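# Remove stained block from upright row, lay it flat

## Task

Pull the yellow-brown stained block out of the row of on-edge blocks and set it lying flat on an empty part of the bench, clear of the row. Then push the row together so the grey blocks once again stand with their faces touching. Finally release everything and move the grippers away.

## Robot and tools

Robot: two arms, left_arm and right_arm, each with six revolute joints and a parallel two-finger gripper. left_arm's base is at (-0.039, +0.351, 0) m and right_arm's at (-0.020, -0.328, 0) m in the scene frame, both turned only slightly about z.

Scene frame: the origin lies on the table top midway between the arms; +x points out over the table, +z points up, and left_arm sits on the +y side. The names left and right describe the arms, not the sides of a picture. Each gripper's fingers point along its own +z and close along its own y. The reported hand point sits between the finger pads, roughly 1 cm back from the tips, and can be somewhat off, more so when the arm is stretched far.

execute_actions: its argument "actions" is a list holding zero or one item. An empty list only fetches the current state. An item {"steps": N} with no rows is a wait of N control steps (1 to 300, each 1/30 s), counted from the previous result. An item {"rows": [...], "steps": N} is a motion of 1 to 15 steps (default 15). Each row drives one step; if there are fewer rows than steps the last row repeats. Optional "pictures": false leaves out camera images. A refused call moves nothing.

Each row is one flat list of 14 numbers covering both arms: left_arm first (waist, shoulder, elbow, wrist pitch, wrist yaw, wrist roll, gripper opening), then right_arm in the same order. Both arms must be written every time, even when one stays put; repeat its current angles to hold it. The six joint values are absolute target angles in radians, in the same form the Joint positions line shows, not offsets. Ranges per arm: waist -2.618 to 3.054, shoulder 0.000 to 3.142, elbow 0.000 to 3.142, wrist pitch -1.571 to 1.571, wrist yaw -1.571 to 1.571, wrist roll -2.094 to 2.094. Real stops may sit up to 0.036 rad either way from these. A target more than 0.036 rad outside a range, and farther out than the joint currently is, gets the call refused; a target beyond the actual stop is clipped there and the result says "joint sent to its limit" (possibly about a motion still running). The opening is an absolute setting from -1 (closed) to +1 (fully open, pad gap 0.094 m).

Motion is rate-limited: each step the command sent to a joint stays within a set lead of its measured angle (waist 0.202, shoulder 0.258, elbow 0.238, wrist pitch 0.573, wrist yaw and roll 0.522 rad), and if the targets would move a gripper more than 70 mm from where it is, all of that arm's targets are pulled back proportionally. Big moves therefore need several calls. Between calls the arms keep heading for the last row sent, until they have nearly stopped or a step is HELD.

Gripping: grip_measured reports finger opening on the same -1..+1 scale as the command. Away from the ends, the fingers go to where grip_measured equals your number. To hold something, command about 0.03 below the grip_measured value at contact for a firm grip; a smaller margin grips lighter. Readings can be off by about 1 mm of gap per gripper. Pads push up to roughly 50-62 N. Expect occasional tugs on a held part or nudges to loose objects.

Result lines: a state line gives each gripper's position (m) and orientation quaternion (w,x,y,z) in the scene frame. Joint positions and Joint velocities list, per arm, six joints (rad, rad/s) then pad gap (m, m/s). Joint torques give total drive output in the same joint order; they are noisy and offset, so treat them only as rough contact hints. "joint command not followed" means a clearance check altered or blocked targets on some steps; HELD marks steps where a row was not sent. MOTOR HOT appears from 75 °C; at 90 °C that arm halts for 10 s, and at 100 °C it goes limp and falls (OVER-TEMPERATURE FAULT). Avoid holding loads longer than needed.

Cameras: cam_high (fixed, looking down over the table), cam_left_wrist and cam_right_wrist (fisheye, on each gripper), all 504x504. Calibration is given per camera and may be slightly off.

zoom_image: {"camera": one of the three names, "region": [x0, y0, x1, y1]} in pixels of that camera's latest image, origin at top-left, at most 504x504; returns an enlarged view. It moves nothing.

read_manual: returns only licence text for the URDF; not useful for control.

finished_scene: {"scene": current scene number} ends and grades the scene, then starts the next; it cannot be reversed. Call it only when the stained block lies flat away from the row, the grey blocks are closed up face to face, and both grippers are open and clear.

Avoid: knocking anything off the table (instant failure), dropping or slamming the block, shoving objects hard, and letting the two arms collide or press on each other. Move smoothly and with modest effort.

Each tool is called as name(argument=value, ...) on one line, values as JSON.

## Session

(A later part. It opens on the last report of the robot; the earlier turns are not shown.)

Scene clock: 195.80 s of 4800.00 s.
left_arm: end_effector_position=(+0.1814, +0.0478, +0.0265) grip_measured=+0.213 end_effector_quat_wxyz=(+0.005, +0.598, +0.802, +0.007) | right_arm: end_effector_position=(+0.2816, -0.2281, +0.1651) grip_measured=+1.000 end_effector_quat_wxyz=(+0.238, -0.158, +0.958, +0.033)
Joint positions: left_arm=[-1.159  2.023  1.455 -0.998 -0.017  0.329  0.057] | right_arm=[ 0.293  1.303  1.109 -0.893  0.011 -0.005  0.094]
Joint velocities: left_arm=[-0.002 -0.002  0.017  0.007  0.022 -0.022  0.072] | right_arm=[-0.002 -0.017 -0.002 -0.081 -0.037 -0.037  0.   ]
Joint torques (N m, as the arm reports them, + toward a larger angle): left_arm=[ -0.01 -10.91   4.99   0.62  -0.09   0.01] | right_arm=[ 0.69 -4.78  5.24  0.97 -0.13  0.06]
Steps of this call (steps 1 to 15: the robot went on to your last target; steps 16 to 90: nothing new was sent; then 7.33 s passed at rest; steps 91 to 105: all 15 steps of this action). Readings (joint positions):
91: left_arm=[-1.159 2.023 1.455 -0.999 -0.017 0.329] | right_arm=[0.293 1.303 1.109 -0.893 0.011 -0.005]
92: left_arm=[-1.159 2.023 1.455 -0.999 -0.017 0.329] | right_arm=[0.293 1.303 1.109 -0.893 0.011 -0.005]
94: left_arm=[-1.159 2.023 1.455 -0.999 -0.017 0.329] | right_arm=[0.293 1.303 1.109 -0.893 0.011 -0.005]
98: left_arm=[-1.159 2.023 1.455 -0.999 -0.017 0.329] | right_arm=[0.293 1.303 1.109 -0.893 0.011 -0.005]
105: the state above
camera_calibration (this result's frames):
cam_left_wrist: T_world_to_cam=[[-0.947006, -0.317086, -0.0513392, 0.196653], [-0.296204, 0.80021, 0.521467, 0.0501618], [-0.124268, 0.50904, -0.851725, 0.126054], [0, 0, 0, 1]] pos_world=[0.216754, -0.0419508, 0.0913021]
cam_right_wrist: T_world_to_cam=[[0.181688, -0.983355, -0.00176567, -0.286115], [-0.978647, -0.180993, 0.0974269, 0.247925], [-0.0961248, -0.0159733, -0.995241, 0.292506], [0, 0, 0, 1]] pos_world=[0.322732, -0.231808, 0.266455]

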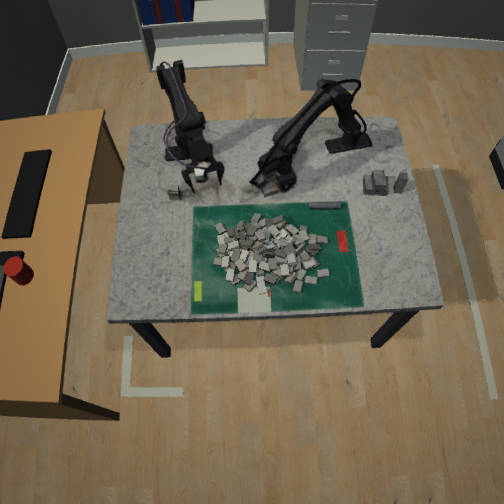

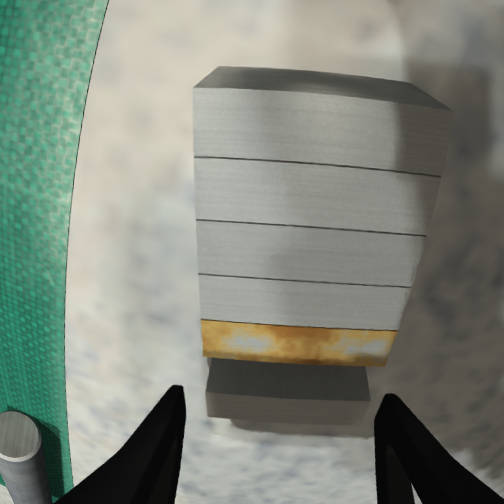

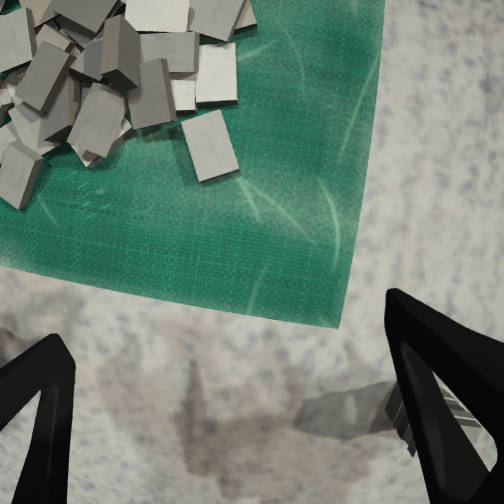

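execute_actions(actions=[{"rows": [
[-1.163,2.005,1.455,-0.99,-0.018,0.33,0.25, 0.3,1.3,1.1,-0.9,0,0,1],
[-1.166,2.018,1.47,-1.0,-0.014,0.326,0.25, 0.3,1.3,1.1,-0.9,0,0,1],
[-1.169,2.027,1.482,-1.008,-0.011,0.323,0.25, 0.3,1.3,1.1,-0.9,0,0,1],
[-1.171,2.035,1.494,-1.012,-0.009,0.322,0.25, 0.3,1.3,1.1,-0.9,0,0,1],
[-1.173,2.043,1.506,-1.016,-0.007,0.321,0.25, 0.3,1.3,1.1,-0.9,0,0,1],
[-1.174,2.052,1.518,-1.021,-0.005,0.32,0.25, 0.3,1.3,1.1,-0.9,0,0,1],
[-1.175,2.061,1.531,-1.026,-0.003,0.319,0.25, 0.3,1.3,1.1,-0.9,0,0,1],
[-1.176,2.07,1.544,-1.031,-0.001,0.318,0.25, 0.3,1.3,1.1,-0.9,0,0,1],
[-1.177,2.079,1.556,-1.036,0.001,0.317,0.25, 0.3,1.3,1.1,-0.9,0,0,1],
[-1.178,2.087,1.568,-1.04,0.003,0.316,0.25, 0.3,1.3,1.1,-0.9,0,0,1],
[-1.179,2.095,1.579,-1.044,0.005,0.315,0.25, 0.3,1.3,1.1,-0.9,0,0,1],
[-1.179,2.102,1.588,-1.047,0.006,0.314,0.25, 0.3,1.3,1.1,-0.9,0,0,1],
[-1.179,2.107,1.594,-1.049,0.007,0.313,0.25, 0.3,1.3,1.1,-0.9,0,0,1],
[-1.179,2.111,1.598,-1.05,0.008,0.312,0.25, 0.3,1.3,1.1,-0.9,0,0,1],
[-1.179,2.113,1.6,-1.051,0.008,0.312,0.25, 0.3,1.3,1.1,-0.9,0,0,1]], "steps": 15}], pictures=false)

execute_actions(actions=[{"steps": 15}])

Scene clock: 211.27 s of 4800.00 s.
left_arm: end_effector_position=(+0.1884, +0.0260, +0.0252) grip_measured=+0.248 end_effector_quat_wxyz=(+0.005, +0.599, +0.800, +0.001) | right_arm: end_effector_position=(+0.2816, -0.2281, +0.1651) grip_measured=+1.000 end_effector_quat_wxyz=(+0.238, -0.158, +0.958, +0.033)
Joint positions: left_arm=[-1.171  2.1    1.567 -1.029 -0.004  0.321  0.059] | right_arm=[ 0.293  1.303  1.109 -0.893  0.011 -0.005  0.094]
Joint velocities: left_arm=[-0.007  0.129  0.12   0.007  0.037 -0.037  0.001] | right_arm=[-0.012 -0.022  0.012 -0.022  0.022 -0.007  0.   ]
Joint torques (N m, as the arm reports them, + toward a larger angle): left_arm=[-0.57 -8.87  7.75  0.31  0.06 -0.08] | right_arm=[ 0.67 -4.73  5.26  0.98 -0.13  0.06]
Steps of this call (steps 1 to 15: the robot went on to your last target; steps 16 to 90: nothing new was sent; then 11.97 s passed at rest; steps 91 to 105: all 15 steps of this action). Readings (joint positions):
91: left_arm=[-1.159 2.023 1.455 -0.998 -0.017 0.329] | right_arm=[0.293 1.303 1.109 -0.893 0.011 -0.005]
92: left_arm=[-1.159 2.023 1.455 -0.998 -0.017 0.329] | right_arm=[0.293 1.303 1.109 -0.893 0.011 -0.005]
94: left_arm=[-1.159 2.023 1.457 -1.000 -0.017 0.329] | right_arm=[0.293 1.303 1.109 -0.893 0.011 -0.005]
98: left_arm=[-1.163 2.046 1.495 -1.016 -0.015 0.327] | right_arm=[0.293 1.303 1.109 -0.893 0.011 -0.005]
105: the state above

Scene clock: 211.77 s of 4800.00 s.
left_arm: end_effector_position=(+0.1863, +0.0278, +0.0234) grip_measured=+0.248 end_effector_quat_wxyz=(-0.004, +0.598, +0.801, +0.002) | right_arm: end_effector_position=(+0.2816, -0.2281, +0.1651) grip_measured=+1.000 end_effector_quat_wxyz=(+0.238, -0.158, +0.958, +0.033)
Joint positions: left_arm=[-1.171  2.108  1.571 -1.042 -0.001  0.318  0.059] | right_arm=[ 0.293  1.303  1.109 -0.893  0.011 -0.005  0.094]
Joint velocities: left_arm=[ 0.002  0.017  0.012 -0.007 -0.022  0.022  0.   ] | right_arm=[-0.002  0.002 -0.022 -0.051 -0.066 -0.037  0.   ]
Joint torques (N m, as the arm reports them, + toward a larger angle): left_arm=[-0.82 -8.76  8.28  0.38  0.04 -0.06] | right_arm=[ 0.69 -4.74  5.26  0.97 -0.13  0.06]
Steps of this call (steps 1 to 15: the robot went on to your last target). Readings (joint positions):
1: left_arm=[-1.171 2.104 1.570 -1.029 -0.003 0.321] | right_arm=[0.293 1.303 1.109 -0.893 0.011 -0.005]
2: left_arm=[-1.171 2.106 1.571 -1.031 -0.003 0.320] | right_arm=[0.293 1.303 1.109 -0.893 0.011 -0.005]
4: left_arm=[-1.171 2.108 1.571 -1.035 -0.002 0.320] | right_arm=[0.293 1.303 1.109 -0.893 0.011 -0.005]
8: left_arm=[-1.171 2.108 1.571 -1.040 -0.001 0.319] | right_arm=[0.293 1.303 1.109 -0.893 0.011 -0.005]
15: the state above
camera_calibration (this result's frames):
cam_left_wrist: T_world_to_cam=[[-0.948098, -0.316355, -0.0320819, 0.19453], [-0.284811, 0.800007, 0.528083, 0.0668883], [-0.141396, 0.509812, -0.848587, 0.137289], [0, 0, 0, 1]] pos_world=[0.222896, -0.061962, 0.0874198]
cam_right_wrist: T_world_to_cam=[[0.181688, -0.983355, -0.00176567, -0.286115], [-0.978647, -0.180993, 0.0974269, 0.247925], [-0.0961248, -0.0159733, -0.995241, 0.292506], [0, 0, 0, 1]] pos_world=[0.322732, -0.231808, 0.266455]

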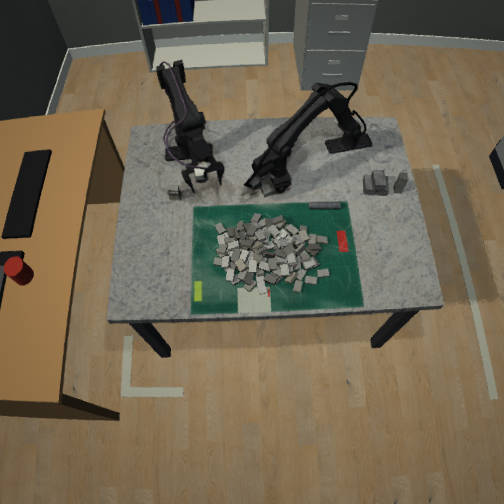

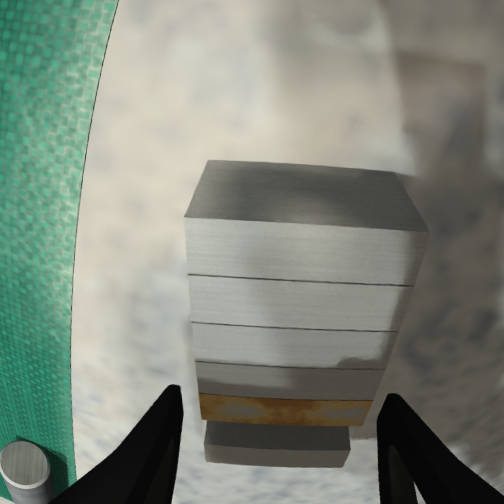

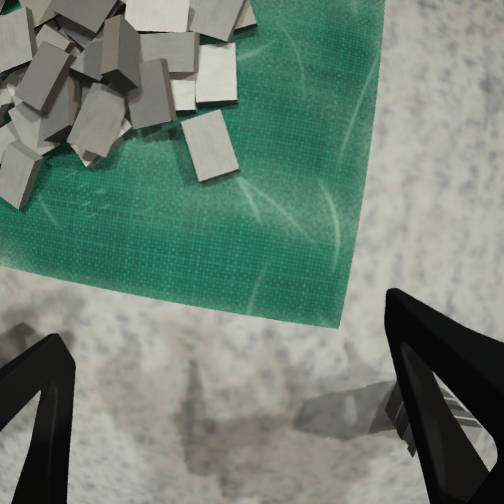

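execute_actions(actions=[{"rows": [
[-1.175,2.113,1.6,-1.04,0.008,0.312,0.22, 0.3,1.3,1.1,-0.9,0,0,1],
[-1.172,2.113,1.6,-1.03,0.008,0.312,0.19, 0.3,1.3,1.1,-0.9,0,0,1],
[-1.172,2.113,1.6,-1.022,0.008,0.312,0.16, 0.3,1.3,1.1,-0.9,0,0,1],
[-1.172,2.113,1.6,-1.017,0.008,0.312,0.13, 0.3,1.3,1.1,-0.9,0,0,1],
[-1.172,2.113,1.6,-1.014,0.008,0.312,0.1, 0.3,1.3,1.1,-0.9,0,0,1]], "steps": 15}], pictures=false)

execute_actions(actions=[{"steps": 8}])

zoom_image(camera="cam_left_wrist", region=[160, 360, 420, 500])

Scene clock: 217.30 s of 4800.00 s.
left_arm: end_effector_position=(+0.1882, +0.0251, +0.0234) grip_measured=+0.102 end_effector_quat_wxyz=(+0.003, +0.598, +0.802, -0.001) | right_arm: end_effector_position=(+0.2816, -0.2281, +0.1651) grip_measured=+1.000 end_effector_quat_wxyz=(+0.238, -0.158, +0.958, +0.033)
Joint positions: left_arm=[-1.171  2.108  1.571 -1.029 -0.001  0.318  0.052] | right_arm=[ 0.293  1.303  1.109 -0.893  0.011 -0.005  0.094]
Joint velocities: left_arm=[-0.007 -0.007 -0.002 -0.037 -0.007  0.037  0.   ] | right_arm=[-0.002  0.007 -0.007 -0.007 -0.095 -0.11   0.   ]
Joint torques (N m, as the arm reports them, + toward a larger angle): left_arm=[-0.19 -8.89  8.15  0.56  0.1  -0.06] | right_arm=[ 0.7  -4.77  5.27  0.98 -0.12  0.06]
Steps of this call (steps 1 to 15: the robot went on to your last target; steps 16 to 90: nothing new was sent; then 2.03 s passed at rest; steps 91 to 105: all 15 steps of this action). Readings (joint positions):
91: left_arm=[-1.171 2.108 1.571 -1.043 -0.001 0.318] | right_arm=[0.293 1.303 1.109 -0.893 0.011 -0.005]
92: left_arm=[-1.171 2.108 1.571 -1.043 -0.001 0.318] | right_arm=[0.293 1.303 1.109 -0.893 0.011 -0.005]
94: left_arm=[-1.171 2.108 1.571 -1.041 -0.001 0.318] | right_arm=[0.293 1.303 1.109 -0.893 0.011 -0.005]
98: left_arm=[-1.171 2.108 1.571 -1.033 -0.001 0.318] | right_arm=[0.293 1.303 1.109 -0.893 0.011 -0.005]
105: the state above

Scene clock: 217.57 s of 4800.00 s.
left_arm: end_effector_position=(+0.1883, +0.0250, +0.0234) grip_measured=+0.102 end_effector_quat_wxyz=(+0.003, +0.598, +0.802, -0.001) | right_arm: end_effector_position=(+0.2816, -0.2281, +0.1651) grip_measured=+1.000 end_effector_quat_wxyz=(+0.238, -0.158, +0.958, +0.033)
Joint positions: left_arm=[-1.171  2.108  1.571 -1.029 -0.001  0.318  0.052] | right_arm=[ 0.293  1.303  1.109 -0.893  0.011 -0.005  0.094]
Joint velocities: left_arm=[-0.017  0.002  0.017  0.037 -0.022 -0.022 -0.001] | right_arm=[-0.007  0.002  0.007  0.022 -0.007  0.037  0.   ]
Joint torques (N m, as the arm reports them, + toward a larger angle): left_arm=[-0.15 -8.93  8.26  0.6   0.04 -0.07] | right_arm=[ 0.67 -4.74  5.25  0.97 -0.13  0.05]
Steps of this call (steps 1 to 8: the robot went on to your last target). Readings (joint positions):
1: left_arm=[-1.171 2.108 1.571 -1.029 -0.001 0.318] | right_arm=[0.293 1.303 1.109 -0.893 0.011 -0.005]
2: left_arm=[-1.171 2.108 1.571 -1.029 -0.001 0.318] | right_arm=[0.293 1.303 1.109 -0.893 0.011 -0.005]
4: left_arm=[-1.171 2.108 1.571 -1.029 -0.001 0.318] | right_arm=[0.293 1.303 1.109 -0.893 0.011 -0.005]
8: the state above
camera_calibration (this result's frames):
cam_left_wrist: T_world_to_cam=[[-0.947711, -0.317101, -0.0359339, 0.195525], [-0.289209, 0.805791, 0.516778, 0.0706382], [-0.134915, 0.500148, -0.855365, 0.138169], [0, 0, 0, 1]] pos_world=[0.224371, -0.0640236, 0.0887068]
cam_right_wrist: T_world_to_cam=[[0.181688, -0.983355, -0.00176567, -0.286115], [-0.978647, -0.180993, 0.0974269, 0.247925], [-0.0961248, -0.0159733, -0.995241, 0.292506], [0, 0, 0, 1]] pos_world=[0.322732, -0.231808, 0.266455]

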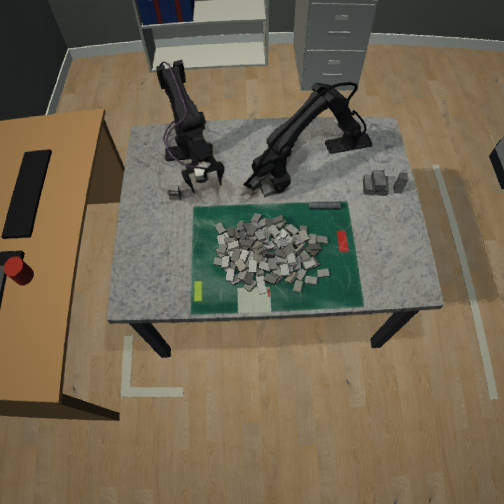

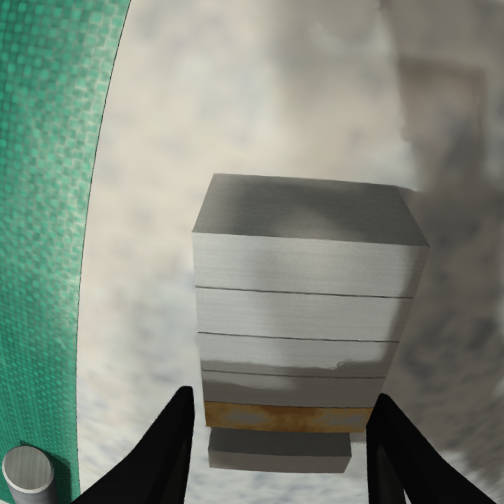

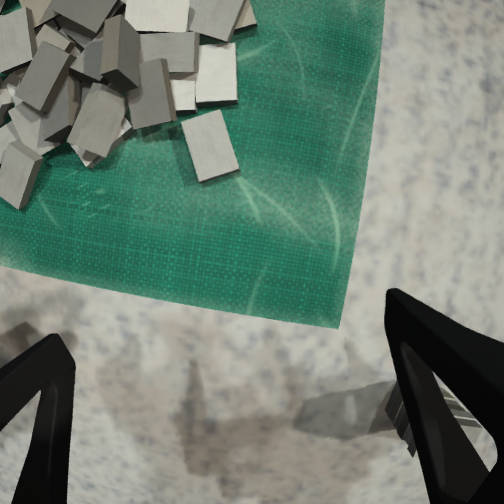

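Region (160, 360, 420, 500) of cam_left_wrist's 504x504 image, scaled by 1.938, with more detail than that image has; it fills the top 271 rows of this view, and the rest is white.

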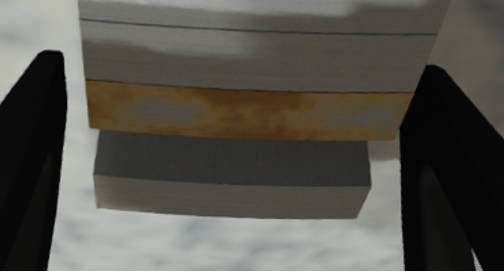

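execute_actions(actions=[{"rows": [
[-1.172,2.113,1.6,-1.014,0.008,0.312,0.07, 0.3,1.3,1.1,-0.9,0,0,1],
[-1.172,2.113,1.6,-1.014,0.008,0.312,0.04, 0.3,1.3,1.1,-0.9,0,0,1],
[-1.172,2.113,1.6,-1.014,0.008,0.312,0.01, 0.3,1.3,1.1,-0.9,0,0,1],
[-1.172,2.113,1.6,-1.014,0.008,0.312,-0.02, 0.3,1.3,1.1,-0.9,0,0,1],
[-1.172,2.113,1.6,-1.014,0.008,0.312,-0.045, 0.3,1.3,1.1,-0.9,0,0,1],
[-1.172,2.113,1.6,-1.014,0.008,0.312,-0.07, 0.3,1.3,1.1,-0.9,0,0,1],
[-1.172,2.113,1.6,-1.014,0.008,0.312,-0.09, 0.3,1.3,1.1,-0.9,0,0,1],
[-1.172,2.113,1.6,-1.014,0.008,0.312,-0.105, 0.3,1.3,1.1,-0.9,0,0,1],
[-1.172,2.113,1.6,-1.014,0.008,0.312,-0.12, 0.3,1.3,1.1,-0.9,0,0,1],
[-1.172,2.113,1.6,-1.014,0.008,0.312,-0.135, 0.3,1.3,1.1,-0.9,0,0,1],
[-1.172,2.113,1.6,-1.014,0.008,0.312,-0.15, 0.3,1.3,1.1,-0.9,0,0,1],
[-1.172,2.113,1.6,-1.014,0.008,0.312,-0.165, 0.3,1.3,1.1,-0.9,0,0,1],
[-1.172,2.113,1.6,-1.014,0.008,0.312,-0.18, 0.3,1.3,1.1,-0.9,0,0,1],
[-1.172,2.113,1.6,-1.014,0.008,0.312,-0.195, 0.3,1.3,1.1,-0.9,0,0,1]], "steps": 15}])

zoom_image(camera="cam_left_wrist", region=[160, 360, 420, 500])

Scene clock: 225.20 s of 4800.00 s.
left_arm: end_effector_position=(+0.1883, +0.0249, +0.0234) grip_measured=-0.162 end_effector_quat_wxyz=(+0.003, +0.598, +0.802, -0.001) | right_arm: end_effector_position=(+0.2816, -0.2281, +0.1651) grip_measured=+1.000 end_effector_quat_wxyz=(+0.238, -0.158, +0.958, +0.033)
Joint positions: left_arm=[-1.171  2.108  1.571 -1.028 -0.     0.318  0.039] | right_arm=[ 0.293  1.303  1.109 -0.893  0.011 -0.005  0.094]
Joint velocities: left_arm=[-0.007 -0.012 -0.002  0.007 -0.022 -0.051  0.   ] | right_arm=[-0.007  0.002 -0.007 -0.022  0.037 -0.007  0.   ]
Joint torques (N m, as the arm reports them, + toward a larger angle): left_arm=[-0.21 -8.92  8.04  0.62  0.09 -0.07] | right_arm=[ 0.67 -4.73  5.25  0.97 -0.13  0.06]
Steps of this call (steps 1 to 15: the robot went on to your last target; steps 16 to 90: nothing new was sent; then 4.13 s passed at rest; steps 91 to 105: all 15 steps of this action). Readings (joint positions):
91: left_arm=[-1.171 2.108 1.571 -1.028 -0.001 0.318] | right_arm=[0.293 1.303 1.109 -0.893 0.011 -0.005]
92: left_arm=[-1.171 2.108 1.571 -1.028 -0.001 0.318] | right_arm=[0.293 1.303 1.109 -0.893 0.011 -0.005]
94: left_arm=[-1.171 2.108 1.571 -1.028 -0.001 0.318] | right_arm=[0.293 1.303 1.109 -0.893 0.011 -0.005]
98: left_arm=[-1.171 2.108 1.571 -1.028 -0.001 0.318] | right_arm=[0.293 1.303 1.109 -0.893 0.011 -0.005]
105: the state above
camera_calibration (this result's frames):
cam_left_wrist: T_world_to_cam=[[-0.947715, -0.317118, -0.0356748, 0.195481], [-0.289158, 0.806066, 0.516377, 0.0707243], [-0.134996, 0.499694, -0.855618, 0.13826], [0, 0, 0, 1]] pos_world=[0.224376, -0.0641056, 0.088751]
cam_right_wrist: T_world_to_cam=[[0.181688, -0.983355, -0.00176567, -0.286115], [-0.978647, -0.180993, 0.0974269, 0.247925], [-0.0961248, -0.0159733, -0.995241, 0.292506], [0, 0, 0, 1]] pos_world=[0.322732, -0.231808, 0.266455]

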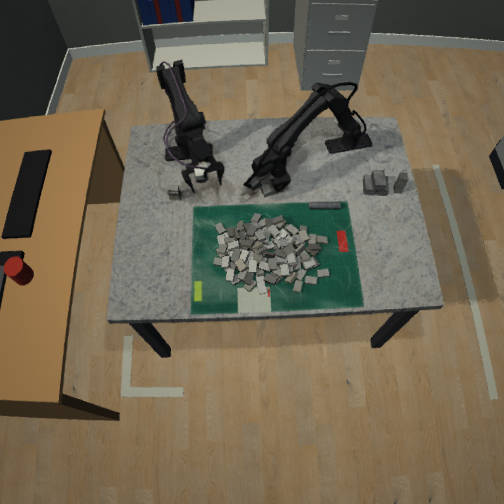

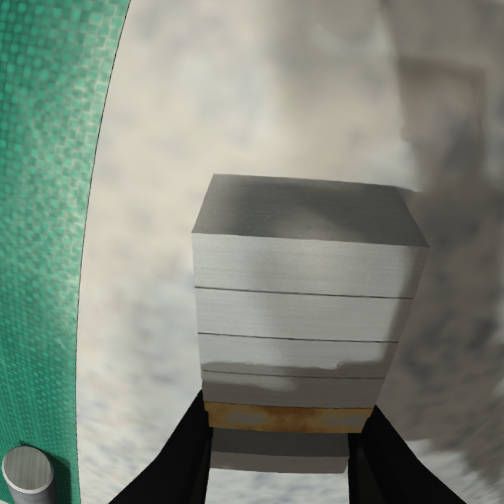

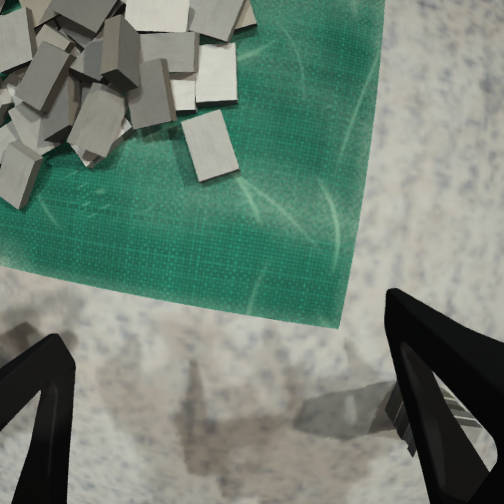

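Region (160, 360, 420, 500) of cam_left_wrist's 504x504 image, scaled by 1.938, with more detail than that image has; it fills the top 271 rows of this view, and the rest is white.

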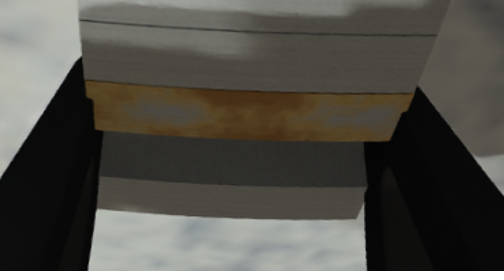

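execute_actions(actions=[{"rows": [
[-1.172,2.095,1.6,-1.028,0.008,0.312,-0.195, 0.3,1.3,1.1,-0.9,0,0,1],
[-1.172,2.08,1.6,-1.04,0.008,0.312,-0.195, 0.3,1.3,1.1,-0.9,0,0,1],
[-1.172,2.074,1.603,-1.047,0.008,0.312,-0.195, 0.3,1.3,1.1,-0.9,0,0,1],
[-1.172,2.072,1.607,-1.053,0.008,0.312,-0.195, 0.3,1.3,1.1,-0.9,0,0,1],
[-1.172,2.07,1.612,-1.06,0.008,0.312,-0.195, 0.3,1.3,1.1,-0.9,0,0,1],
[-1.172,2.068,1.617,-1.067,0.008,0.312,-0.195, 0.3,1.3,1.1,-0.9,0,0,1],
[-1.172,2.066,1.622,-1.074,0.008,0.312,-0.195, 0.3,1.3,1.1,-0.9,0,0,1],
[-1.172,2.064,1.627,-1.081,0.008,0.312,-0.195, 0.3,1.3,1.1,-0.9,0,0,1],
[-1.172,2.062,1.632,-1.088,0.008,0.312,-0.195, 0.3,1.3,1.1,-0.9,0,0,1],
[-1.172,2.06,1.637,-1.095,0.008,0.312,-0.195, 0.3,1.3,1.1,-0.9,0,0,1],
[-1.172,2.058,1.642,-1.102,0.008,0.312,-0.195, 0.3,1.3,1.1,-0.9,0,0,1],
[-1.172,2.056,1.647,-1.109,0.008,0.312,-0.195, 0.3,1.3,1.1,-0.9,0,0,1],
[-1.172,2.054,1.652,-1.116,0.008,0.312,-0.195, 0.3,1.3,1.1,-0.9,0,0,1],
[-1.172,2.052,1.657,-1.123,0.008,0.312,-0.195, 0.3,1.3,1.1,-0.9,0,0,1],
[-1.172,2.05,1.662,-1.13,0.008,0.312,-0.195, 0.3,1.3,1.1,-0.9,0,0,1]], "steps": 15}], pictures=false)

execute_actions(actions=[{"rows": [
[-1.172,2.048,1.667,-1.137,0.008,0.312,-0.195, 0.3,1.3,1.1,-0.9,0,0,1],
[-1.172,2.046,1.672,-1.144,0.008,0.312,-0.195, 0.3,1.3,1.1,-0.9,0,0,1],
[-1.172,2.044,1.677,-1.151,0.008,0.312,-0.195, 0.3,1.3,1.1,-0.9,0,0,1],
[-1.172,2.042,1.682,-1.158,0.008,0.312,-0.195, 0.3,1.3,1.1,-0.9,0,0,1],
[-1.172,2.04,1.687,-1.165,0.008,0.312,-0.195, 0.3,1.3,1.1,-0.9,0,0,1],
[-1.172,2.038,1.692,-1.172,0.008,0.312,-0.195, 0.3,1.3,1.1,-0.9,0,0,1],
[-1.172,2.036,1.697,-1.179,0.008,0.312,-0.195, 0.3,1.3,1.1,-0.9,0,0,1],
[-1.172,2.034,1.702,-1.185,0.008,0.312,-0.195, 0.3,1.3,1.1,-0.9,0,0,1],
[-1.172,2.032,1.707,-1.19,0.008,0.312,-0.195, 0.3,1.3,1.1,-0.9,0,0,1],
[-1.172,2.03,1.712,-1.194,0.008,0.312,-0.195, 0.3,1.3,1.1,-0.9,0,0,1]], "steps": 15}])

Scene clock: 239.77 s of 4800.00 s.
left_arm: end_effector_position=(+0.1883, +0.0247, +0.0408) grip_measured=-0.162 end_effector_quat_wxyz=(+0.002, +0.598, +0.802, -0.001) | right_arm: end_effector_position=(+0.2816, -0.2281, +0.1651) grip_measured=+1.000 end_effector_quat_wxyz=(+0.238, -0.158, +0.958, +0.033)
Joint positions: left_arm=[-1.171  2.092  1.619 -1.093  0.001  0.318  0.039] | right_arm=[ 0.293  1.303  1.109 -0.893  0.011 -0.005  0.094]
Joint velocities: left_arm=[-0.012 -0.09   0.154 -0.198  0.081  0.007  0.001] | right_arm=[-0.002 -0.007  0.002  0.022  0.007 -0.022  0.   ]
Joint torques (N m, as the arm reports them, + toward a larger angle): left_arm=[ -0.08 -11.95   8.35   0.43   0.09  -0.05] | right_arm=[ 0.74 -4.76  5.26  0.97 -0.13  0.06]
Steps of this call (steps 1 to 15: the robot went on to your last target; steps 16 to 90: nothing new was sent; then 11.07 s passed at rest; steps 91 to 105: all 15 steps of this action). Readings (joint positions):
91: left_arm=[-1.171 2.108 1.571 -1.028 -0.000 0.318] | right_arm=[0.293 1.303 1.109 -0.893 0.011 -0.005]
92: left_arm=[-1.171 2.108 1.571 -1.028 -0.000 0.318] | right_arm=[0.293 1.303 1.109 -0.893 0.011 -0.005]
94: left_arm=[-1.171 2.108 1.571 -1.029 -0.000 0.318] | right_arm=[0.293 1.303 1.109 -0.893 0.011 -0.005]
98: left_arm=[-1.171 2.108 1.584 -1.050 0.000 0.318] | right_arm=[0.293 1.303 1.109 -0.893 0.011 -0.005]
105: the state above

Scene clock: 240.27 s of 4800.00 s.
left_arm: end_effector_position=(+0.1879, +0.0252, +0.0668) grip_measured=-0.162 end_effector_quat_wxyz=(+0.005, +0.598, +0.802, -0.002) | right_arm: end_effector_position=(+0.2816, -0.2281, +0.1651) grip_measured=+1.000 end_effector_quat_wxyz=(+0.238, -0.158, +0.958, +0.033)
Joint positions: left_arm=[-1.171  2.063  1.68  -1.176  0.001  0.318  0.039] | right_arm=[ 0.293  1.303  1.109 -0.893  0.011 -0.005  0.094]
Joint velocities: left_arm=[-0.002 -0.007 -0.012 -0.022 -0.051 -0.022  0.001] | right_arm=[-0.007 -0.007 -0.002 -0.037 -0.022 -0.051  0.   ]
Joint torques (N m, as the arm reports them, + toward a larger angle): left_arm=[ -0.09 -11.67   8.82   0.36   0.06  -0.06] | right_arm=[ 0.68 -4.75  5.26  0.98 -0.13  0.06]
Steps of this call (steps 1 to 15: all 15 steps of this action). Readings (joint positions):
1: left_arm=[-1.171 2.089 1.625 -1.100 0.001 0.318] | right_arm=[0.293 1.303 1.109 -0.893 0.011 -0.005]
2: left_arm=[-1.171 2.086 1.630 -1.107 0.001 0.318] | right_arm=[0.293 1.303 1.109 -0.893 0.011 -0.005]
4: left_arm=[-1.171 2.081 1.640 -1.121 0.001 0.318] | right_arm=[0.293 1.303 1.109 -0.893 0.011 -0.005]
8: left_arm=[-1.171 2.074 1.660 -1.149 0.001 0.318] | right_arm=[0.293 1.303 1.109 -0.893 0.011 -0.005]
15: the state above
camera_calibration (this result's frames):
cam_left_wrist: T_world_to_cam=[[-0.947509, -0.317647, -0.0364336, 0.1968], [-0.290703, 0.808437, 0.511783, 0.0485245], [-0.133112, 0.49551, -0.858342, 0.175122], [0, 0, 0, 1]] pos_world=[0.223887, -0.0634909, 0.132651]
cam_right_wrist: T_world_to_cam=[[0.181687, -0.983355, -0.00171187, -0.286136], [-0.978612, -0.180981, 0.0978028, 0.247777], [-0.0964846, -0.0160942, -0.995204, 0.292522], [0, 0, 0, 1]] pos_world=[0.322689, -0.231822, 0.266396]

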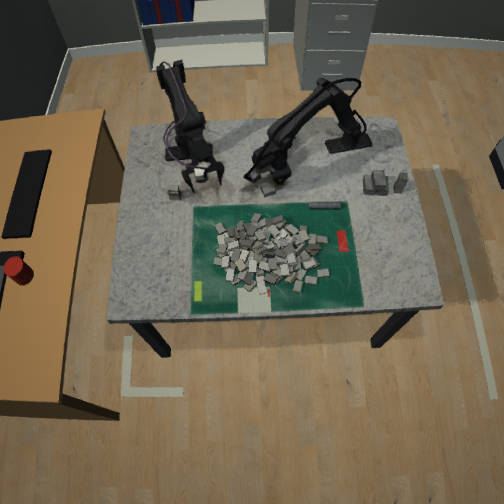

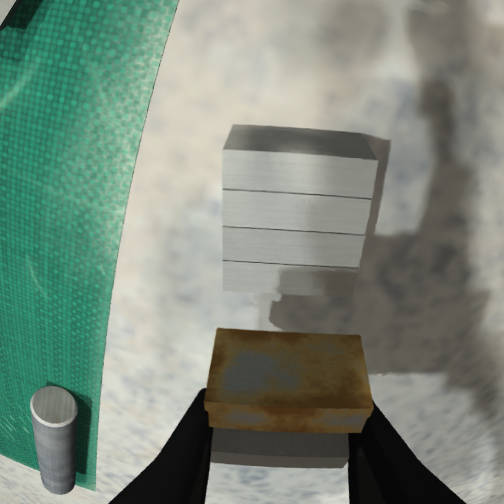

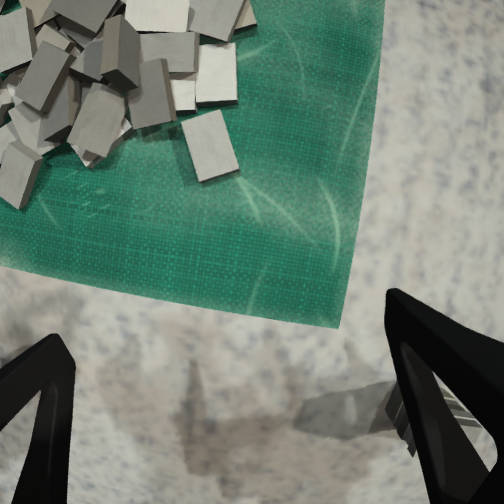

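zoom_image(camera="cam_left_wrist", region=[160, 310, 420, 500])

zoom_image(camera="cam_high", region=[240, 155, 310, 205])

Region (160, 310, 420, 500) of cam_left_wrist's 504x504 image, scaled by 1.938, with more detail than that image has; it fills the top 368 rows of this view, and the rest is white.

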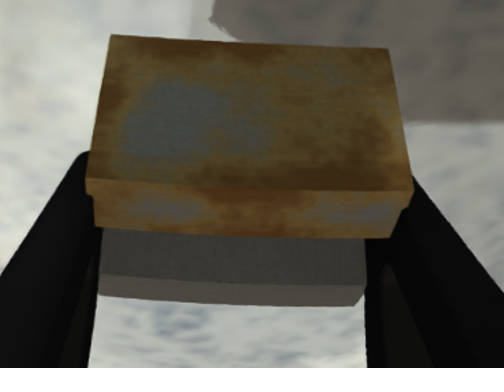

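Region (240, 155, 310, 205) of cam_high's 504x504 image, scaled by 7.200, with more detail than that image has; it fills the top 360 rows of this view, and the rest is white.

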